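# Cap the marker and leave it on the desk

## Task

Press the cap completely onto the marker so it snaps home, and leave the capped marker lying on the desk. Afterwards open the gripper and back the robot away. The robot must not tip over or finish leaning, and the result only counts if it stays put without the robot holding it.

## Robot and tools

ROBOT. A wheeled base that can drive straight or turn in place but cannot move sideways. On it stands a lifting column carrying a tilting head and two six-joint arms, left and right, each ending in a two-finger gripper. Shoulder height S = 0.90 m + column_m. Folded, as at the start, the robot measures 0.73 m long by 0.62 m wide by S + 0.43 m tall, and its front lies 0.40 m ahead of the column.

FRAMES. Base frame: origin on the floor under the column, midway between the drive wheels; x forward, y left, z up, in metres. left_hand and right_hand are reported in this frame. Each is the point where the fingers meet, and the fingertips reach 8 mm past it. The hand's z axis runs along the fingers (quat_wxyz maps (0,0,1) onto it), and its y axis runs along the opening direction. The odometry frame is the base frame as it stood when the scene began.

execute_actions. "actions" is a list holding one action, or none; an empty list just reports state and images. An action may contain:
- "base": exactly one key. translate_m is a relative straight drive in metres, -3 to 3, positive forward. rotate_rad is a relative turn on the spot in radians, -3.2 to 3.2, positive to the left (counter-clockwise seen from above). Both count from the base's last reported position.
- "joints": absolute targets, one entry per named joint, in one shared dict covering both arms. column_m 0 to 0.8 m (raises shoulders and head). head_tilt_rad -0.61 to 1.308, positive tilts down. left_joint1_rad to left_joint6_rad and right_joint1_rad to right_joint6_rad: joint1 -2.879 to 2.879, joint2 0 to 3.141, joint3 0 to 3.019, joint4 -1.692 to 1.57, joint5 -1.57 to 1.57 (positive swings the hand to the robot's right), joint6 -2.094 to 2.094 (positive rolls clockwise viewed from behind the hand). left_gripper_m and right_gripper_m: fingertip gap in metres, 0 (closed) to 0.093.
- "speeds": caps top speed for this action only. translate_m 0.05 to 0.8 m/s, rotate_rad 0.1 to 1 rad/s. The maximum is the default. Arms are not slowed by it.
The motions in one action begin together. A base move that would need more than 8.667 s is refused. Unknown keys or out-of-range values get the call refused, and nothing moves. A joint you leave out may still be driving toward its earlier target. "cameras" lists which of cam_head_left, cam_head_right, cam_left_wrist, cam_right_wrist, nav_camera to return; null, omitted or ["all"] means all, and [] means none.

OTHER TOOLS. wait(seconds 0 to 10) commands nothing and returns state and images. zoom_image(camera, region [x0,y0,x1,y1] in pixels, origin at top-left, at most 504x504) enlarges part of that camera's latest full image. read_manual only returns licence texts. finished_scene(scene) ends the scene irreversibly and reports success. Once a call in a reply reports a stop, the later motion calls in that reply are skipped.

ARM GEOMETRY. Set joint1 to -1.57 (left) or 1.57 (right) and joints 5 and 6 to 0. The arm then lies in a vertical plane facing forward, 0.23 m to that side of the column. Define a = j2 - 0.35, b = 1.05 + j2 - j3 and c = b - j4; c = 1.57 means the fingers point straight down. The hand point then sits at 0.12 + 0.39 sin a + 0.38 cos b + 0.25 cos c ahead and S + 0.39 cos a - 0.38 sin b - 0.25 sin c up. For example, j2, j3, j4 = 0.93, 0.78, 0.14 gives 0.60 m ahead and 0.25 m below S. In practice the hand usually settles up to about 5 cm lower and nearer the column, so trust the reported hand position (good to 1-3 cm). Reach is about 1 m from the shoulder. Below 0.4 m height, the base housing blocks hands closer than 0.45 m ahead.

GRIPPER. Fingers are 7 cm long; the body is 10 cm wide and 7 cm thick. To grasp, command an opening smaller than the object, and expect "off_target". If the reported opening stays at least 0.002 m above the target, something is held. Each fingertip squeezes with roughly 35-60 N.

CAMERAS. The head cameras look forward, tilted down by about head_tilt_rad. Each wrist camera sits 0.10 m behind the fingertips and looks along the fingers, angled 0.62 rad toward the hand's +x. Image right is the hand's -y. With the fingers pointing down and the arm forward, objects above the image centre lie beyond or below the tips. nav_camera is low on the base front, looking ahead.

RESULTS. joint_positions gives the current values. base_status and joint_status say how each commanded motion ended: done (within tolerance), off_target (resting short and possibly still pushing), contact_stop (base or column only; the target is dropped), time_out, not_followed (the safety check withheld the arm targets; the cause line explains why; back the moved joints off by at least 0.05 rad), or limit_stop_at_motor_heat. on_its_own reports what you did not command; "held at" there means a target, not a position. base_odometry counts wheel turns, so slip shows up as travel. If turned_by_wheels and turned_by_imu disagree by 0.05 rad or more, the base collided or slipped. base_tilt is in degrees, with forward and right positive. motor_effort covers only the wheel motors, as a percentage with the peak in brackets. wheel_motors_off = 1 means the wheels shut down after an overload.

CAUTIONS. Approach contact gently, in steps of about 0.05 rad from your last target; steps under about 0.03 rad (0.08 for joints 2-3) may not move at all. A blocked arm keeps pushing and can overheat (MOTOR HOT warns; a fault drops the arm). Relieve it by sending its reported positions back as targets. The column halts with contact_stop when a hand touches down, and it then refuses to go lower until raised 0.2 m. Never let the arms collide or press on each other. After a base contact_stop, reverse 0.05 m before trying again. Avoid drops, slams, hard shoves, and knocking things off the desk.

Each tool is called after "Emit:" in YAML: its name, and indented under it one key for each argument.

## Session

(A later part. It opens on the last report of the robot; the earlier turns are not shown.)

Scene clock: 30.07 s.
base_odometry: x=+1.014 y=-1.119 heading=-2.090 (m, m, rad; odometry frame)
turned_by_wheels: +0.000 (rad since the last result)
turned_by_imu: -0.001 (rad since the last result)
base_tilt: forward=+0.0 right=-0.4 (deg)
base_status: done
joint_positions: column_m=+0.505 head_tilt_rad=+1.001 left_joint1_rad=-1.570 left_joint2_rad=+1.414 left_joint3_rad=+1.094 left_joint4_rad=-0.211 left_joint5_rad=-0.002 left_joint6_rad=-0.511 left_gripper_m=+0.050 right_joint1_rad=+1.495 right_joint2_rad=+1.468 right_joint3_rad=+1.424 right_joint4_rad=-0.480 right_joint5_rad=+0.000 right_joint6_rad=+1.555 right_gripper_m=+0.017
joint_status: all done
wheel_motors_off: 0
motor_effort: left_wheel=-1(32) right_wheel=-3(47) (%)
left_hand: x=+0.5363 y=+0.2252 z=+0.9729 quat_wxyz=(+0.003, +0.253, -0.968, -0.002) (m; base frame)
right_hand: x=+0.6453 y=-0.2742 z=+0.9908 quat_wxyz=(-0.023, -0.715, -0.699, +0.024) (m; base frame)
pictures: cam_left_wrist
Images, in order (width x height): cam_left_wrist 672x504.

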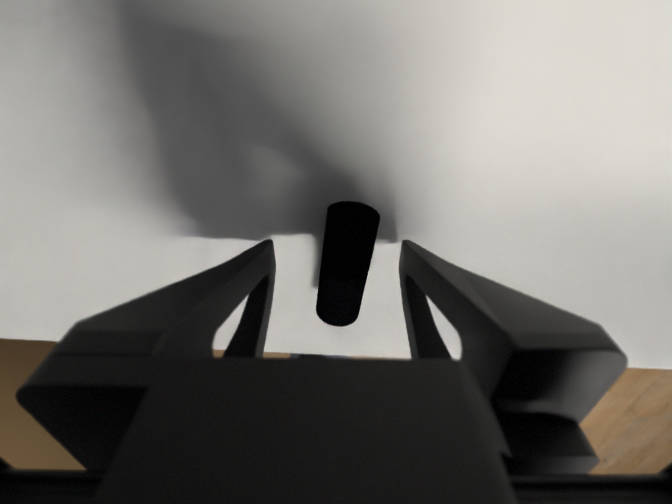

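Emit:
execute_actions:
  actions:
    - {"joints":{"column_m":0.492}}
  cameras: []

Emit:
execute_actions:
  actions:
    - {"joints":{"left_gripper_m":0.0}}
  cameras: ["cam_left_wrist"]

Emit:
execute_actions:
  actions:
    - {"joints":{"column_m":0.6,"left_joint6_rad":-1.57}}
  cameras: ["cam_left_wrist","cam_right_wrist","cam_head_left"]

Scene clock: 30.90 s.
base_odometry: x=+1.014 y=-1.119 heading=-2.090 (m, m, rad; odometry frame)
turned_by_wheels: +0.000 (rad since the last result)
turned_by_imu: +0.000 (rad since the last result)
base_tilt: forward=+0.2 right=-0.5 (deg)
base_status: not commanded
joint_positions: column_m=+0.492 head_tilt_rad=+1.001 left_joint1_rad=-1.570 left_joint2_rad=+1.408 left_joint3_rad=+1.093 left_joint4_rad=-0.211 left_joint5_rad=-0.001 left_joint6_rad=-0.510 left_gripper_m=+0.050 right_joint1_rad=+1.495 right_joint2_rad=+1.470 right_joint3_rad=+1.424 right_joint4_rad=-0.480 right_joint5_rad=+0.000 right_joint6_rad=+1.555 right_gripper_m=+0.017
joint_status: all done
wheel_motors_off: 0
motor_effort: left_wheel=-1(1) right_wheel=-3(4) (%)
left_hand: x=+0.5385 y=+0.2251 z=+0.9623 quat_wxyz=(+0.001, +0.252, -0.968, -0.001) (m; base frame)
right_hand: x=+0.6448 y=-0.2743 z=+0.9772 quat_wxyz=(-0.022, -0.715, -0.699, +0.024) (m; base frame)
pictures: none
No camera images: the call's "cameras" was empty. Leave "cameras" out to get every camera's image.

Scene clock: 31.50 s.
base_odometry: x=+1.014 y=-1.119 heading=-2.090 (m, m, rad; odometry frame)
turned_by_wheels: +0.000 (rad since the last result)
turned_by_imu: +0.000 (rad since the last result)
base_tilt: forward=+0.2 right=-0.5 (deg)
base_status: not commanded
joint_positions: column_m=+0.492 head_tilt_rad=+1.001 left_joint1_rad=-1.570 left_joint2_rad=+1.408 left_joint3_rad=+1.093 left_joint4_rad=-0.211 left_joint5_rad=+0.000 left_joint6_rad=-0.510 left_gripper_m=+0.019 right_joint1_rad=+1.495 right_joint2_rad=+1.470 right_joint3_rad=+1.424 right_joint4_rad=-0.480 right_joint5_rad=+0.000 right_joint6_rad=+1.555 right_gripper_m=+0.017
joint_status: left_gripper_m off_target (ended at +0.019, target +0.000)
wheel_motors_off: 0
motor_effort: left_wheel=-2(1) right_wheel=-3(3) (%)
left_hand: x=+0.5385 y=+0.2249 z=+0.9623 quat_wxyz=(+0.001, +0.252, -0.968, -0.001) (m; base frame)
right_hand: x=+0.6448 y=-0.2743 z=+0.9772 quat_wxyz=(-0.022, -0.715, -0.699, +0.024) (m; base frame)
pictures: cam_left_wrist
Images, in order (width x height): cam_left_wrist 672x504.

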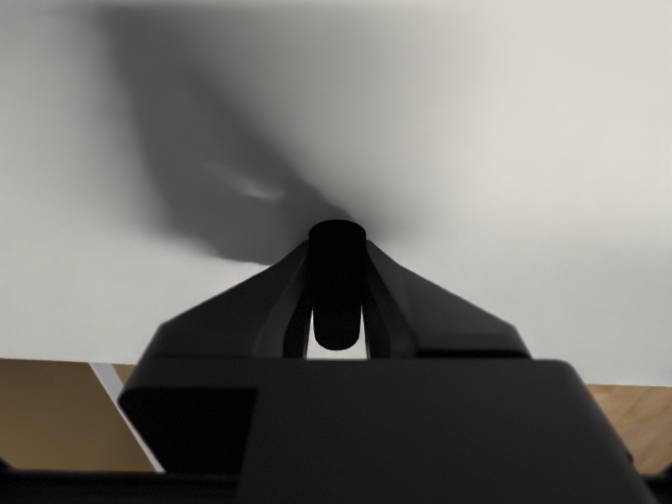

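Scene clock: 33.50 s.
base_odometry: x=+1.014 y=-1.119 heading=-2.090 (m, m, rad; odometry frame)
turned_by_wheels: +0.000 (rad since the last result)
turned_by_imu: +0.000 (rad since the last result)
base_tilt: forward=+0.2 right=-0.4 (deg)
base_status: not commanded
joint_positions: column_m=+0.600 head_tilt_rad=+1.001 left_joint1_rad=-1.570 left_joint2_rad=+1.408 left_joint3_rad=+1.093 left_joint4_rad=-0.211 left_joint5_rad=+0.000 left_joint6_rad=-1.559 left_gripper_m=+0.019 right_joint1_rad=+1.495 right_joint2_rad=+1.470 right_joint3_rad=+1.424 right_joint4_rad=-0.480 right_joint5_rad=+0.000 right_joint6_rad=+1.555 right_gripper_m=+0.017
joint_status: all done
wheel_motors_off: 0
motor_effort: left_wheel=+0(1) right_wheel=-3(3) (%)
left_hand: x=+0.5385 y=+0.2249 z=+1.0702 quat_wxyz=(+0.001, +0.703, -0.711, -0.001) (m; base frame)
right_hand: x=+0.6448 y=-0.2743 z=+1.0851 quat_wxyz=(-0.022, -0.715, -0.699, +0.024) (m; base frame)
pictures: cam_head_left, cam_left_wrist, cam_right_wrist
Images, in order (width x height): cam_head_left 672x504, cam_left_wrist 672x504, cam_right_wrist 672x504.

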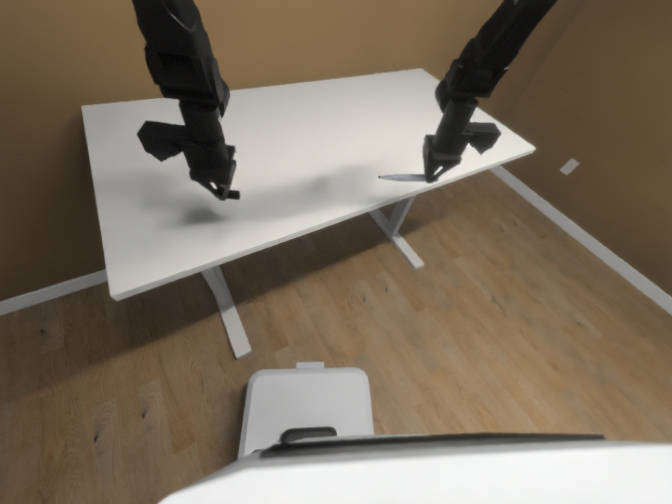

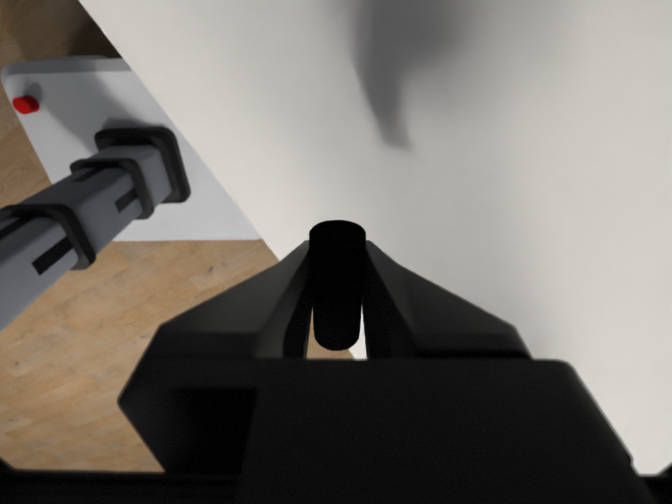

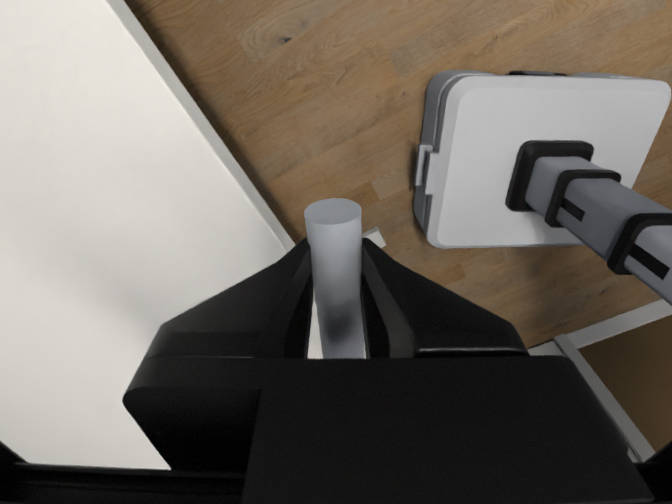

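Emit:
execute_actions:
  actions:
    - {"base":{"rotate_rad":0.5},"joints":{"right_joint1_rad":1.77,"right_joint2_rad":1.41,"right_joint3_rad":1.1,"right_joint4_rad":-0.21,"right_joint5_rad":0.17,"left_joint1_rad":-1.77,"left_joint5_rad":-0.17,"head_tilt_rad":1.1}}
  cameras: ["cam_left_wrist","cam_right_wrist","cam_head_left"]

Scene clock: 35.43 s.
base_odometry: x=+1.014 y=-1.119 heading=-1.590 (m, m, rad; odometry frame)
turned_by_wheels: +0.500 (rad since the last result)
turned_by_imu: +0.490 (rad since the last result)
base_tilt: forward=-0.1 right=-0.4 (deg)
base_status: done
joint_positions: column_m=+0.600 head_tilt_rad=+1.099 left_joint1_rad=-1.776 left_joint2_rad=+1.408 left_joint3_rad=+1.093 left_joint4_rad=-0.211 left_joint5_rad=-0.168 left_joint6_rad=-1.559 left_gripper_m=+0.019 right_joint1_rad=+1.780 right_joint2_rad=+1.407 right_joint3_rad=+1.091 right_joint4_rad=-0.217 right_joint5_rad=+0.168 right_joint6_rad=+1.555 right_gripper_m=+0.017
joint_status: all done
wheel_motors_off: 0
motor_effort: left_wheel=+0(39) right_wheel=+2(40) (%)
left_hand: x=+0.5351 y=+0.1300 z=+1.0786 quat_wxyz=(+0.001, +0.665, -0.746, +0.006) (m; base frame)
right_hand: x=+0.5327 y=-0.1288 z=+1.0789 quat_wxyz=(+0.005, -0.663, -0.749, -0.005) (m; base frame)
pictures: cam_head_left, cam_left_wrist, cam_right_wrist
Images, in order (width x height): cam_head_left 672x504, cam_left_wrist 672x504, cam_right_wrist 672x504.

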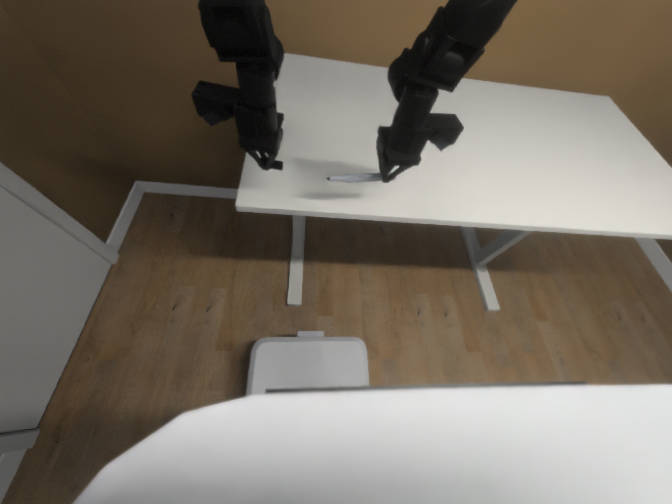

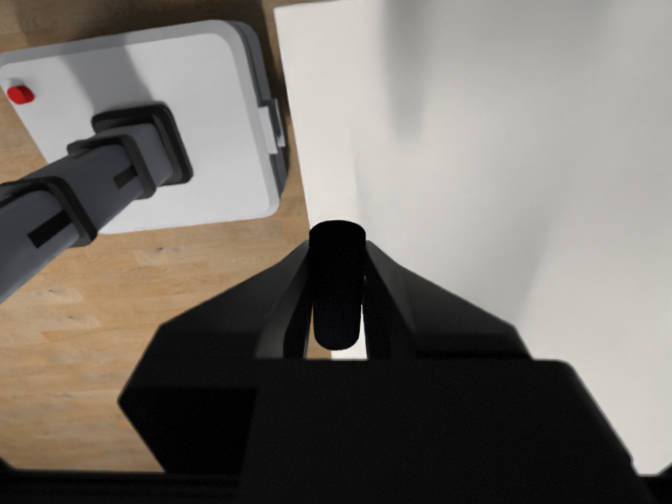

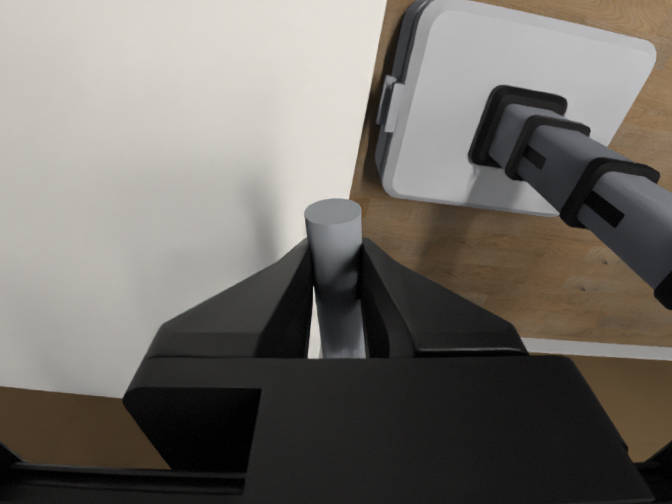

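Emit:
execute_actions:
  actions:
    - {"base":{"translate_m":0.08},"joints":{"right_joint1_rad":1.85,"right_joint5_rad":0.24,"right_joint6_rad":1.74,"left_joint1_rad":-1.85,"left_joint5_rad":-0.24,"left_joint6_rad":-1.73,"head_tilt_rad":1.0}}
  cameras: ["cam_head_right","cam_head_left"]

Emit:
zoom_image:
  camera: "cam_head_left"
  region: [250,150,410,250]

Emit:
zoom_image:
  camera: "cam_head_right"
  region: [210,150,370,250]

Scene clock: 37.00 s.
base_odometry: x=+1.012 y=-1.199 heading=-1.590 (m, m, rad; odometry frame)
turned_by_wheels: +0.001 (rad since the last result)
turned_by_imu: +0.001 (rad since the last result)
base_tilt: forward=+0.0 right=-0.3 (deg)
base_status: done
joint_positions: column_m=+0.600 head_tilt_rad=+1.013 left_joint1_rad=-1.853 left_joint2_rad=+1.407 left_joint3_rad=+1.098 left_joint4_rad=-0.211 left_joint5_rad=-0.238 left_joint6_rad=-1.719 left_gripper_m=+0.019 right_joint1_rad=+1.852 right_joint2_rad=+1.406 right_joint3_rad=+1.097 right_joint4_rad=-0.214 right_joint5_rad=+0.239 right_joint6_rad=+1.725 right_gripper_m=+0.017
joint_status: all done
wheel_motors_off: 0
motor_effort: left_wheel=+2(39) right_wheel=+0(48) (%)
left_hand: x=+0.5354 y=+0.0966 z=+1.0866 quat_wxyz=(-0.004, +0.710, -0.704, +0.010) (m; base frame)
right_hand: x=+0.5347 y=-0.0980 z=+1.0865 quat_wxyz=(-0.003, -0.712, -0.702, -0.008) (m; base frame)
pictures: cam_head_left, cam_head_right
Images, in order (width x height): cam_head_left 672x504, cam_head_right 672x504.

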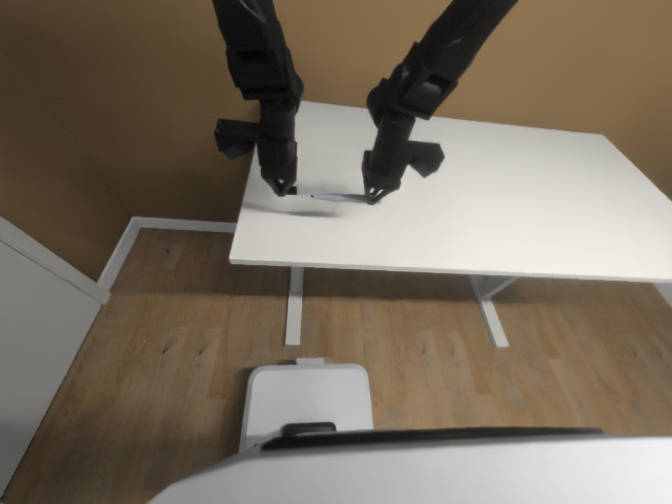

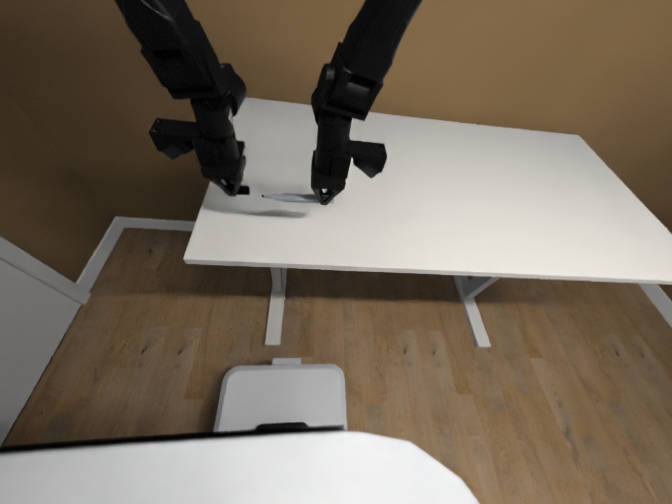

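Region (250, 150, 410, 250) of cam_head_left's 672x504 image, scaled by 3.150, with more detail than that image has; it fills the top 315 rows of this view, and the rest is white.

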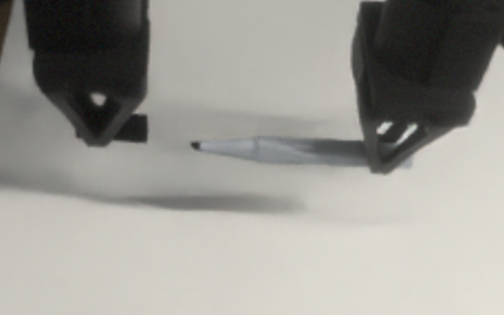

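Region (210, 150, 370, 250) of cam_head_right's 672x504 image, scaled by 3.150, with more detail than that image has; it fills the top 315 rows of this view, and the rest is white.

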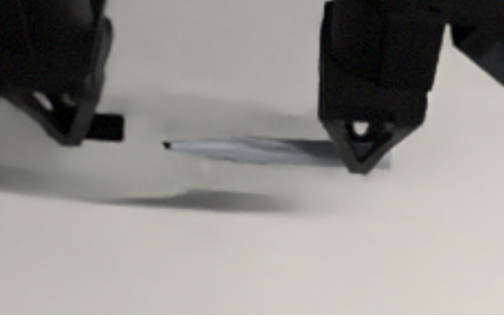

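Emit:
execute_actions:
  actions:
    - {"joints":{"column_m":0.483}}
  cameras: ["cam_head_right","cam_head_left"]

Emit:
zoom_image:
  camera: "cam_head_left"
  region: [260,140,420,240]

Scene clock: 39.27 s.
base_odometry: x=+1.012 y=-1.199 heading=-1.590 (m, m, rad; odometry frame)
turned_by_wheels: +0.000 (rad since the last result)
turned_by_imu: +0.000 (rad since the last result)
base_tilt: forward=+0.2 right=-0.4 (deg)
base_status: not commanded
joint_positions: column_m=+0.483 head_tilt_rad=+1.013 left_joint1_rad=-1.853 left_joint2_rad=+1.407 left_joint3_rad=+1.098 left_joint4_rad=-0.211 left_joint5_rad=-0.238 left_joint6_rad=-1.719 left_gripper_m=+0.019 right_joint1_rad=+1.852 right_joint2_rad=+1.406 right_joint3_rad=+1.097 right_joint4_rad=-0.214 right_joint5_rad=+0.239 right_joint6_rad=+1.725 right_gripper_m=+0.017
joint_status: all done
wheel_motors_off: 0
motor_effort: left_wheel=+2(4) right_wheel=+0(1) (%)
left_hand: x=+0.5354 y=+0.0966 z=+0.9697 quat_wxyz=(-0.004, +0.710, -0.704, +0.010) (m; base frame)
right_hand: x=+0.5347 y=-0.0980 z=+0.9696 quat_wxyz=(-0.003, -0.712, -0.702, -0.008) (m; base frame)
pictures: cam_head_left, cam_head_right
Images, in order (width x height): cam_head_left 672x504, cam_head_right 672x504.

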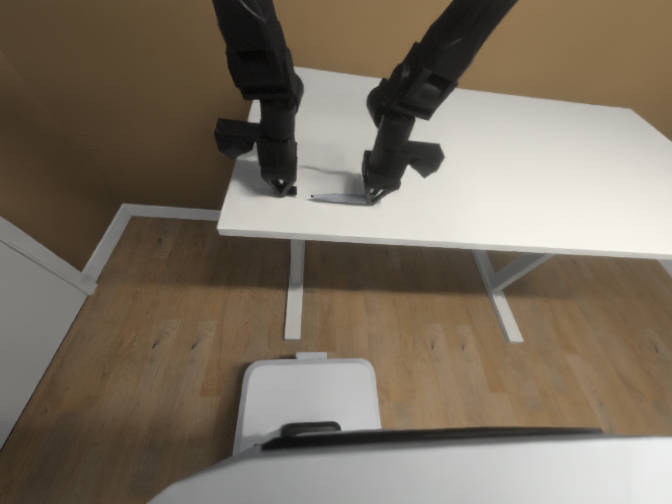

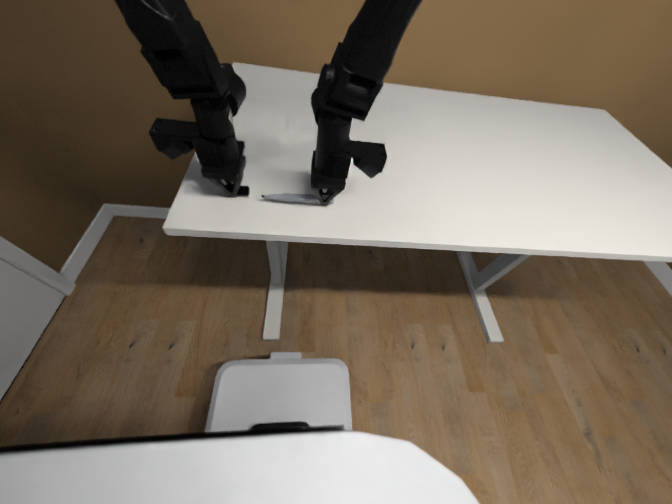

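Region (260, 140, 420, 240) of cam_head_left's 672x504 image, scaled by 3.150, with more detail than that image has; it fills the top 315 rows of this view, and the rest is white.

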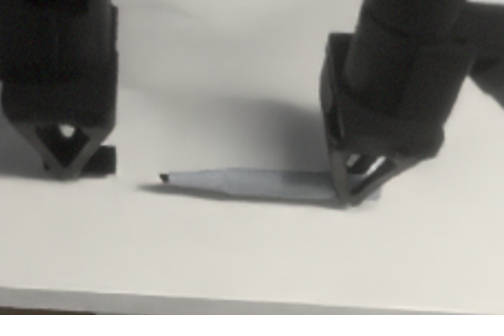

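Emit:
execute_actions:
  actions:
    - {"joints":{"column_m":0.476,"right_joint4_rad":-0.17}}
  cameras: ["cam_head_left"]

Emit:
zoom_image:
  camera: "cam_head_left"
  region: [260,150,380,225]

Scene clock: 40.03 s.
base_odometry: x=+1.012 y=-1.199 heading=-1.590 (m, m, rad; odometry frame)
turned_by_wheels: +0.000 (rad since the last result)
turned_by_imu: +0.000 (rad since the last result)
base_tilt: forward=+0.1 right=-0.6 (deg)
base_status: not commanded
joint_positions: column_m=+0.476 head_tilt_rad=+1.013 left_joint1_rad=-1.853 left_joint2_rad=+1.404 left_joint3_rad=+1.098 left_joint4_rad=-0.211 left_joint5_rad=-0.238 left_joint6_rad=-1.719 left_gripper_m=+0.019 right_joint1_rad=+1.852 right_joint2_rad=+1.404 right_joint3_rad=+1.097 right_joint4_rad=-0.176 right_joint5_rad=+0.239 right_joint6_rad=+1.725 right_gripper_m=+0.017
joint_status: all done
wheel_motors_off: 0
motor_effort: left_wheel=+2(3) right_wheel=+0(2) (%)
left_hand: x=+0.5365 y=+0.0968 z=+0.9638 quat_wxyz=(-0.005, +0.711, -0.703, +0.011) (m; base frame)
right_hand: x=+0.5451 y=-0.0970 z=+0.9640 quat_wxyz=(-0.016, -0.715, -0.698, -0.024) (m; base frame)
pictures: cam_head_left
Images, in order (width x height): cam_head_left 672x504.

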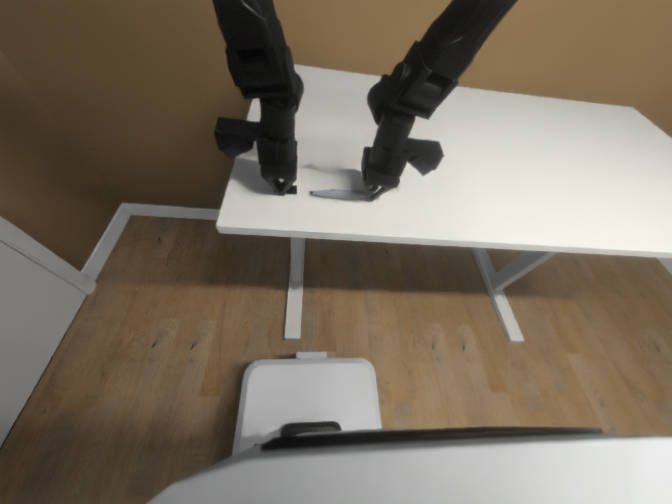

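Region (260, 150, 380, 225) of cam_head_left's 672x504 image, scaled by 4.200, with more detail than that image has; it fills the top 315 rows of this view, and the rest is white.

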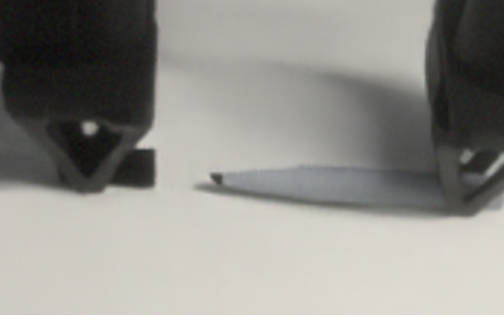

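Emit:
execute_actions:
  actions:
    - {"joints":{"right_joint4_rad":-0.145,"right_joint1_rad":1.885,"right_joint5_rad":0.265}}
  cameras: ["cam_head_left"]

Emit:
zoom_image:
  camera: "cam_head_left"
  region: [260,150,380,225]

Scene clock: 45.27 s.
base_odometry: x=+1.012 y=-1.199 heading=-1.590 (m, m, rad; odometry frame)
turned_by_wheels: +0.000 (rad since the last result)
turned_by_imu: -0.001 (rad since the last result)
base_tilt: forward=+0.1 right=-0.5 (deg)
base_status: not commanded
joint_positions: column_m=+0.476 head_tilt_rad=+1.013 left_joint1_rad=-1.853 left_joint2_rad=+1.404 left_joint3_rad=+1.098 left_joint4_rad=-0.211 left_joint5_rad=-0.238 left_joint6_rad=-1.719 left_gripper_m=+0.019 right_joint1_rad=+1.874 right_joint2_rad=+1.404 right_joint3_rad=+1.097 right_joint4_rad=-0.153 right_joint5_rad=+0.263 right_joint6_rad=+1.725 right_gripper_m=+0.017
joint_status: all done
wheel_motors_off: 0
motor_effort: left_wheel=+1(2) right_wheel=+0(0) (%)
left_hand: x=+0.5365 y=+0.0968 z=+0.9638 quat_wxyz=(-0.005, +0.711, -0.703, +0.011) (m; base frame)
right_hand: x=+0.5496 y=-0.0872 z=+0.9670 quat_wxyz=(-0.025, -0.714, -0.699, -0.033) (m; base frame)
pictures: cam_head_left
Images, in order (width x height): cam_head_left 672x504.

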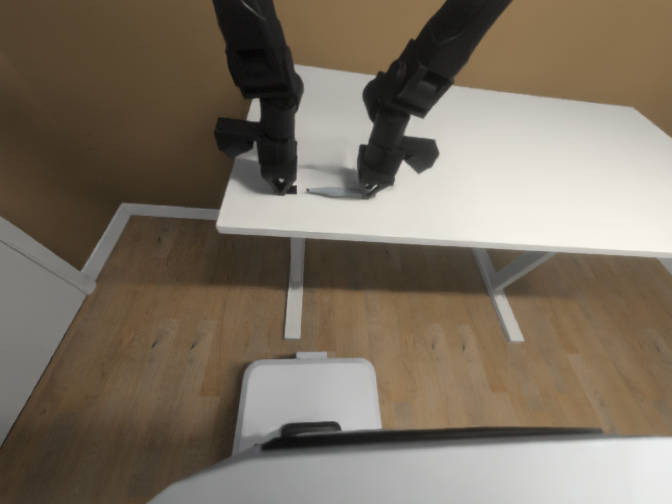

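Region (260, 150, 380, 225) of cam_head_left's 672x504 image, scaled by 4.200, with more detail than that image has; it fills the top 315 rows of this view, and the rest is white.

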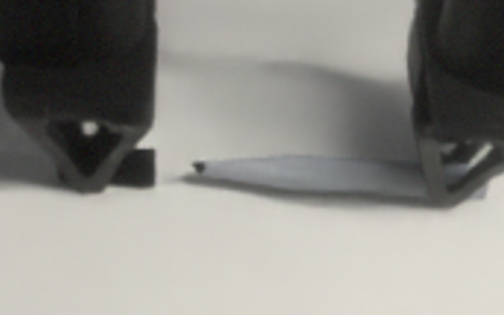

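Emit:
execute_actions:
  actions:
    - {"joints":{"right_joint1_rad":1.93,"right_joint5_rad":0.30,"right_joint6_rad":1.76}}
  cameras: ["cam_head_left"]

Emit:
zoom_image:
  camera: "cam_head_left"
  region: [260,150,380,225]

Scene clock: 46.00 s.
base_odometry: x=+1.012 y=-1.199 heading=-1.590 (m, m, rad; odometry frame)
turned_by_wheels: +0.000 (rad since the last result)
turned_by_imu: +0.000 (rad since the last result)
base_tilt: forward=+0.1 right=-0.5 (deg)
base_status: not commanded
joint_positions: column_m=+0.476 head_tilt_rad=+1.013 left_joint1_rad=-1.853 left_joint2_rad=+1.404 left_joint3_rad=+1.098 left_joint4_rad=-0.211 left_joint5_rad=-0.238 left_joint6_rad=-1.719 left_gripper_m=+0.019 right_joint1_rad=+1.925 right_joint2_rad=+1.404 right_joint3_rad=+1.097 right_joint4_rad=-0.153 right_joint5_rad=+0.298 right_joint6_rad=+1.744 right_gripper_m=+0.017
joint_status: all done
wheel_motors_off: 0
motor_effort: left_wheel=+2(3) right_wheel=+0(0) (%)
left_hand: x=+0.5365 y=+0.0968 z=+0.9638 quat_wxyz=(-0.005, +0.711, -0.703, +0.011) (m; base frame)
right_hand: x=+0.5466 y=-0.0631 z=+0.9736 quat_wxyz=(-0.022, -0.713, -0.700, -0.038) (m; base frame)
pictures: cam_head_left
Images, in order (width x height): cam_head_left 672x504.

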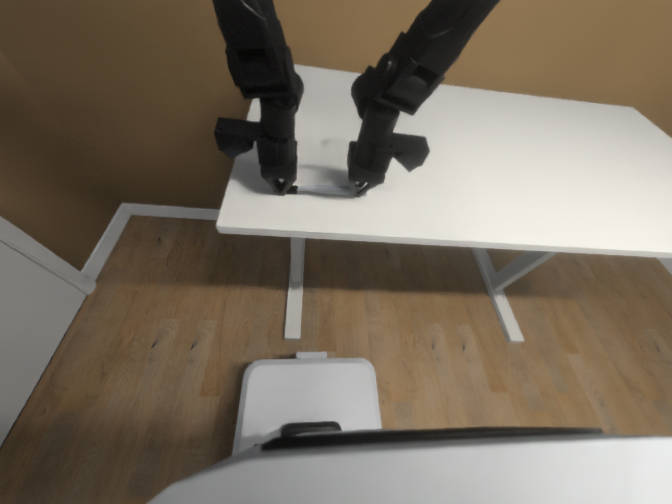

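Region (260, 150, 380, 225) of cam_head_left's 672x504 image, scaled by 4.200, with more detail than that image has; it fills the top 315 rows of this view, and the rest is white.

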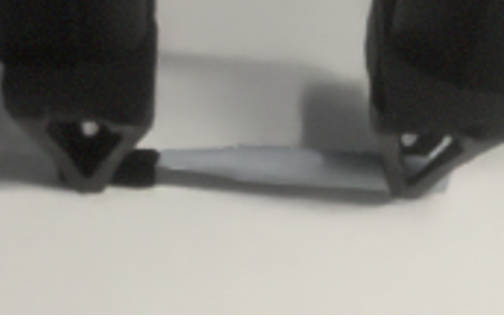

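Emit:
execute_actions:
  actions:
    - {"joints":{"left_joint1_rad":-1.90,"left_joint5_rad":-0.275,"left_joint6_rad":-1.75}}
  cameras: ["cam_head_left"]

Emit:
zoom_image:
  camera: "cam_head_left"
  region: [260,150,380,225]

Scene clock: 46.73 s.
base_odometry: x=+1.012 y=-1.199 heading=-1.590 (m, m, rad; odometry frame)
turned_by_wheels: +0.000 (rad since the last result)
turned_by_imu: +0.000 (rad since the last result)
base_tilt: forward=+0.1 right=-0.5 (deg)
base_status: not commanded
joint_positions: column_m=+0.476 head_tilt_rad=+1.013 left_joint1_rad=-1.891 left_joint2_rad=+1.404 left_joint3_rad=+1.098 left_joint4_rad=-0.211 left_joint5_rad=-0.273 left_joint6_rad=-1.739 left_gripper_m=+0.019 right_joint1_rad=+1.925 right_joint2_rad=+1.404 right_joint3_rad=+1.097 right_joint4_rad=-0.153 right_joint5_rad=+0.298 right_joint6_rad=+1.744 right_gripper_m=+0.017
joint_status: all done
wheel_motors_off: 0
motor_effort: left_wheel=+2(3) right_wheel=+0(0) (%)
left_hand: x=+0.5348 y=+0.0803 z=+0.9683 quat_wxyz=(-0.007, +0.711, -0.703, +0.012) (m; base frame)
right_hand: x=+0.5466 y=-0.0631 z=+0.9736 quat_wxyz=(-0.022, -0.713, -0.700, -0.038) (m; base frame)
pictures: cam_head_left
Images, in order (width x height): cam_head_left 672x504.

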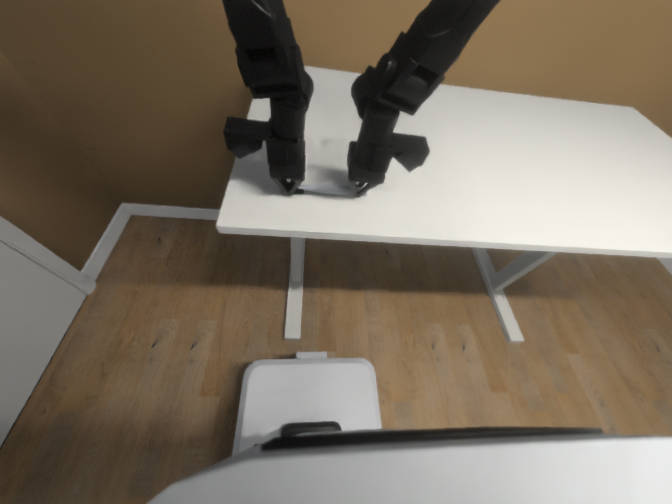

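Region (260, 150, 380, 225) of cam_head_left's 672x504 image, scaled by 4.200, with more detail than that image has; it fills the top 315 rows of this view, and the rest is white.

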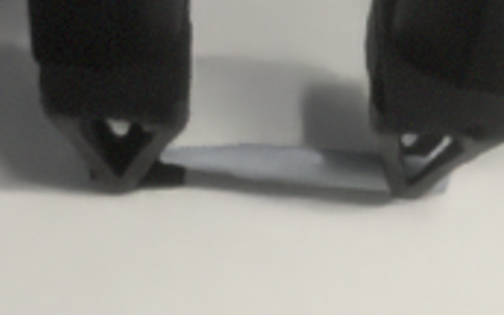

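Emit:
execute_actions:
  actions:
    - {"joints":{"left_joint1_rad":-1.80,"left_joint5_rad":-0.24}}
  cameras: ["cam_head_left","cam_head_right"]

Emit:
zoom_image:
  camera: "cam_head_left"
  region: [260,150,380,225]

Emit:
zoom_image:
  camera: "cam_head_right"
  region: [210,150,330,225]

Scene clock: 47.53 s.
base_odometry: x=+1.012 y=-1.199 heading=-1.590 (m, m, rad; odometry frame)
turned_by_wheels: +0.000 (rad since the last result)
turned_by_imu: +0.000 (rad since the last result)
base_tilt: forward=+0.1 right=-0.5 (deg)
base_status: not commanded
joint_positions: column_m=+0.476 head_tilt_rad=+1.013 left_joint1_rad=-1.812 left_joint2_rad=+1.395 left_joint3_rad=+1.097 left_joint4_rad=-0.211 left_joint5_rad=-0.236 left_joint6_rad=-1.740 left_gripper_m=+0.019 right_joint1_rad=+1.925 right_joint2_rad=+1.404 right_joint3_rad=+1.097 right_joint4_rad=-0.153 right_joint5_rad=+0.298 right_joint6_rad=+1.744 right_gripper_m=+0.017
joint_status: all done
wheel_motors_off: 0
motor_effort: left_wheel=+3(3) right_wheel=-1(0) (%)
left_hand: x=+0.5425 y=+0.1206 z=+0.9635 quat_wxyz=(-0.019, +0.725, -0.688, +0.003) (m; base frame)
right_hand: x=+0.5466 y=-0.0631 z=+0.9736 quat_wxyz=(-0.022, -0.713, -0.700, -0.038) (m; base frame)
pictures: cam_head_left, cam_head_right
Images, in order (width x height): cam_head_left 672x504, cam_head_right 672x504.

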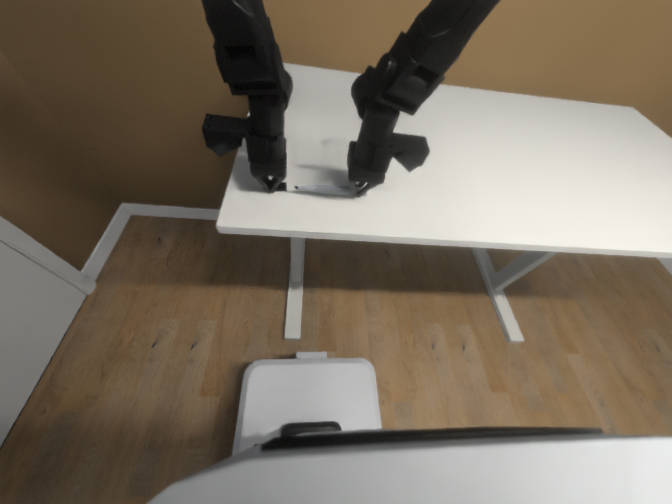

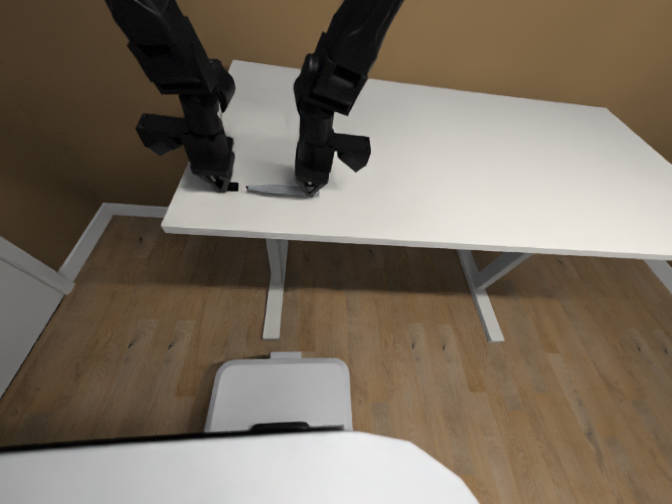

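Region (260, 150, 380, 225) of cam_head_left's 672x504 image, scaled by 4.200, with more detail than that image has; it fills the top 315 rows of this view, and the rest is white.

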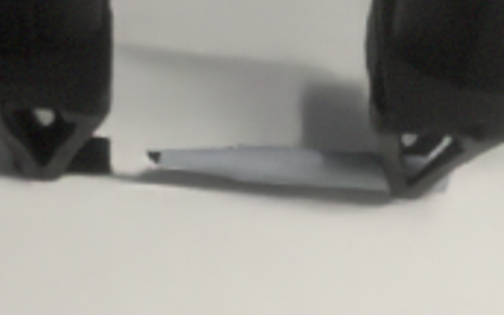

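Region (210, 150, 330, 225) of cam_head_right's 672x504 image, scaled by 4.200, with more detail than that image has; it fills the top 315 rows of this view, and the rest is white.

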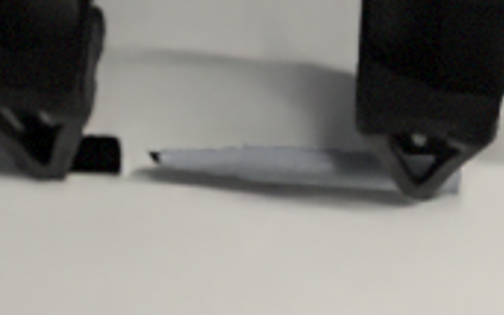

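Emit:
execute_actions:
  actions:
    - {"joints":{"right_joint2_rad":1.46,"right_joint5_rad":0.32}}
  cameras: ["cam_head_left"]

Emit:
zoom_image:
  camera: "cam_head_left"
  region: [260,150,380,225]

Scene clock: 48.43 s.
base_odometry: x=+1.012 y=-1.199 heading=-1.590 (m, m, rad; odometry frame)
turned_by_wheels: +0.000 (rad since the last result)
turned_by_imu: +0.000 (rad since the last result)
base_tilt: forward=+0.0 right=-0.4 (deg)
base_status: not commanded
joint_positions: column_m=+0.476 head_tilt_rad=+1.013 left_joint1_rad=-1.812 left_joint2_rad=+1.395 left_joint3_rad=+1.097 left_joint4_rad=-0.211 left_joint5_rad=-0.236 left_joint6_rad=-1.740 left_gripper_m=+0.019 right_joint1_rad=+1.928 right_joint2_rad=+1.429 right_joint3_rad=+1.098 right_joint4_rad=-0.151 right_joint5_rad=+0.322 right_joint6_rad=+1.745 right_gripper_m=+0.017
joint_status: all done
wheel_motors_off: 0
motor_effort: left_wheel=+2(4) right_wheel=+0(1) (%)
left_hand: x=+0.5425 y=+0.1206 z=+0.9635 quat_wxyz=(-0.019, +0.725, -0.688, +0.003) (m; base frame)
right_hand: x=+0.5372 y=-0.0644 z=+0.9635 quat_wxyz=(-0.025, -0.711, -0.703, -0.023) (m; base frame)
pictures: cam_head_left
Images, in order (width x height): cam_head_left 672x504.

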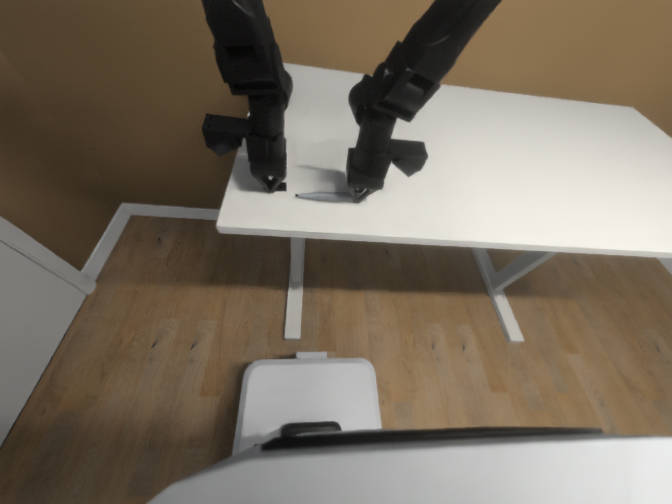

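Region (260, 150, 380, 225) of cam_head_left's 672x504 image, scaled by 4.200, with more detail than that image has; it fills the top 315 rows of this view, and the rest is white.

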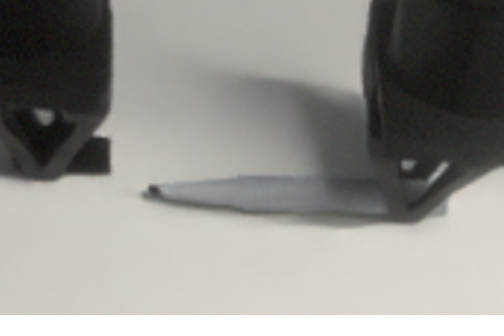

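Emit:
execute_actions:
  actions:
    - {"joints":{"right_joint4_rad":-0.095,"left_joint1_rad":-1.84}}
  cameras: ["cam_head_left"]

Emit:
zoom_image:
  camera: "cam_head_left"
  region: [260,150,380,225]

Scene clock: 49.17 s.
base_odometry: x=+1.012 y=-1.199 heading=-1.590 (m, m, rad; odometry frame)
turned_by_wheels: +0.000 (rad since the last result)
turned_by_imu: +0.000 (rad since the last result)
base_tilt: forward=+0.0 right=-0.5 (deg)
base_status: not commanded
joint_positions: column_m=+0.476 head_tilt_rad=+1.013 left_joint1_rad=-1.828 left_joint2_rad=+1.396 left_joint3_rad=+1.097 left_joint4_rad=-0.211 left_joint5_rad=-0.238 left_joint6_rad=-1.740 left_gripper_m=+0.019 right_joint1_rad=+1.928 right_joint2_rad=+1.430 right_joint3_rad=+1.098 right_joint4_rad=-0.103 right_joint5_rad=+0.322 right_joint6_rad=+1.745 right_gripper_m=+0.017
joint_status: all done
wheel_motors_off: 0
motor_effort: left_wheel=+4(2) right_wheel=+0(1) (%)
left_hand: x=+0.5412 y=+0.1115 z=+0.9645 quat_wxyz=(-0.014, +0.723, -0.691, +0.006) (m; base frame)
right_hand: x=+0.5479 y=-0.0625 z=+0.9640 quat_wxyz=(-0.038, -0.715, -0.697, -0.042) (m; base frame)
pictures: cam_head_left
Images, in order (width x height): cam_head_left 672x504.

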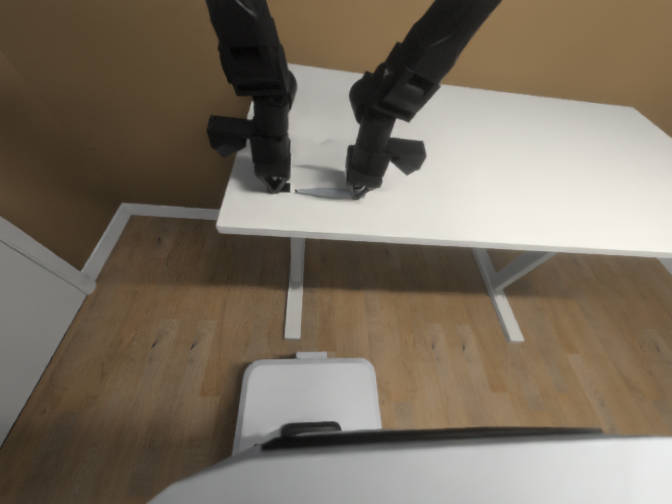

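Region (260, 150, 380, 225) of cam_head_left's 672x504 image, scaled by 4.200, with more detail than that image has; it fills the top 315 rows of this view, and the rest is white.

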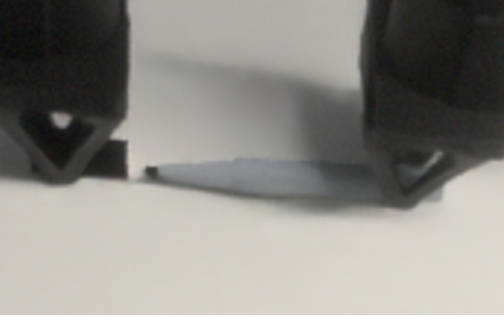

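Emit:
execute_actions:
  actions:
    - {"joints":{"left_joint4_rad":-0.25,"left_joint1_rad":-1.865,"left_joint5_rad":-0.25}}
  cameras: ["cam_head_left"]

Emit:
zoom_image:
  camera: "cam_head_left"
  region: [260,150,380,225]

Scene clock: 49.80 s.
base_odometry: x=+1.012 y=-1.199 heading=-1.590 (m, m, rad; odometry frame)
turned_by_wheels: +0.000 (rad since the last result)
turned_by_imu: +0.000 (rad since the last result)
base_tilt: forward=+0.1 right=-0.4 (deg)
base_status: not commanded
joint_positions: column_m=+0.476 head_tilt_rad=+1.013 left_joint1_rad=-1.852 left_joint2_rad=+1.398 left_joint3_rad=+1.097 left_joint4_rad=-0.237 left_joint5_rad=-0.252 left_joint6_rad=-1.740 left_gripper_m=+0.019 right_joint1_rad=+1.928 right_joint2_rad=+1.430 right_joint3_rad=+1.098 right_joint4_rad=-0.103 right_joint5_rad=+0.323 right_joint6_rad=+1.745 right_gripper_m=+0.017
joint_status: all done
wheel_motors_off: 0
motor_effort: left_wheel=+2(3) right_wheel=-1(1) (%)
left_hand: x=+0.5331 y=+0.1007 z=+0.9661 quat_wxyz=(-0.005, +0.716, -0.698, -0.002) (m; base frame)
right_hand: x=+0.5480 y=-0.0627 z=+0.9640 quat_wxyz=(-0.038, -0.715, -0.697, -0.041) (m; base frame)
pictures: cam_head_left
Images, in order (width x height): cam_head_left 672x504.

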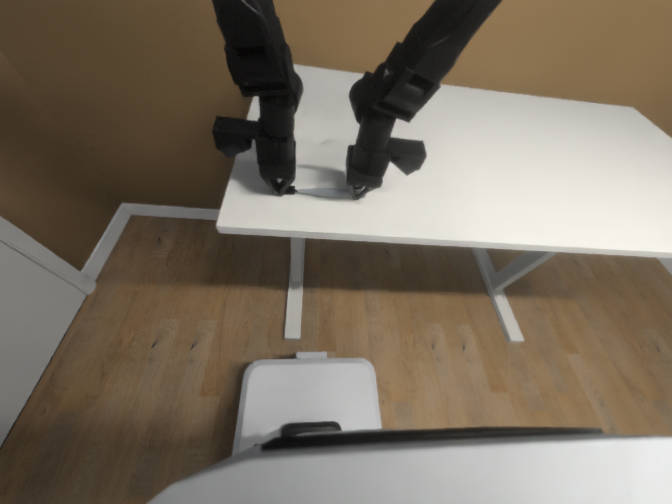

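Region (260, 150, 380, 225) of cam_head_left's 672x504 image, scaled by 4.200, with more detail than that image has; it fills the top 315 rows of this view, and the rest is white.

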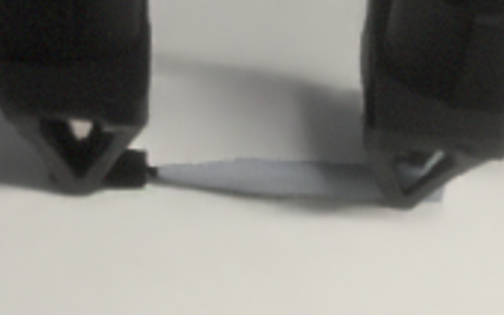

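Centered. Advance.

Emit:
execute_actions:
  actions:
    - {"joints":{"left_joint1_rad":-1.90,"left_joint5_rad":-0.275}}
  cameras: ["cam_head_left"]

Emit:
zoom_image:
  camera: "cam_head_left"
  region: [260,150,380,225]

Scene clock: 50.37 s.
base_odometry: x=+1.012 y=-1.199 heading=-1.590 (m, m, rad; odometry frame)
turned_by_wheels: +0.000 (rad since the last result)
turned_by_imu: +0.000 (rad since the last result)
base_tilt: forward=+0.2 right=-0.5 (deg)
base_status: not commanded
joint_positions: column_m=+0.476 head_tilt_rad=+1.013 left_joint1_rad=-1.866 left_joint2_rad=+1.398 left_joint3_rad=+1.097 left_joint4_rad=-0.237 left_joint5_rad=-0.287 left_joint6_rad=-1.740 left_gripper_m=+0.019 right_joint1_rad=+1.928 right_joint2_rad=+1.430 right_joint3_rad=+1.098 right_joint4_rad=-0.103 right_joint5_rad=+0.330 right_joint6_rad=+1.745 right_gripper_m=+0.017
joint_status: all done
wheel_motors_off: 0
motor_effort: left_wheel=+2(2) right_wheel=-1(1) (%)
left_hand: x=+0.5331 y=+0.0983 z=+0.9678 quat_wxyz=(-0.014, +0.714, -0.700, -0.008) (m; base frame)
right_hand: x=+0.5481 y=-0.0639 z=+0.9640 quat_wxyz=(-0.041, -0.715, -0.697, -0.039) (m; base frame)
pictures: cam_head_left
Images, in order (width x height): cam_head_left 672x504.

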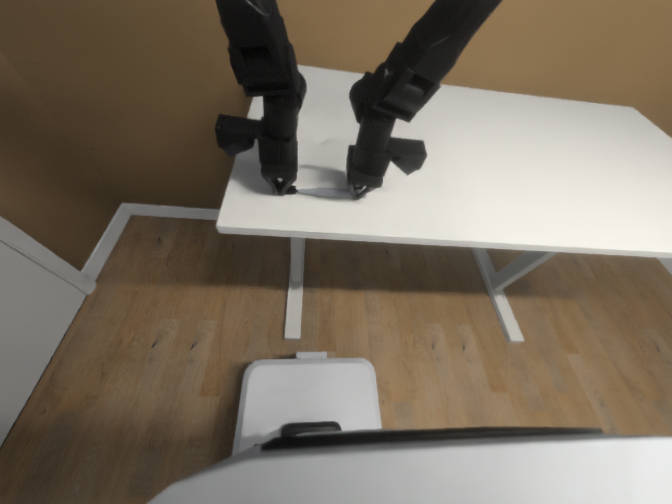

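Region (260, 150, 380, 225) of cam_head_left's 672x504 image, scaled by 4.200, with more detail than that image has; it fills the top 315 rows of this view, and the rest is white.

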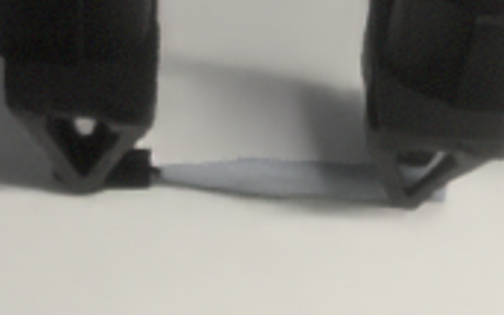

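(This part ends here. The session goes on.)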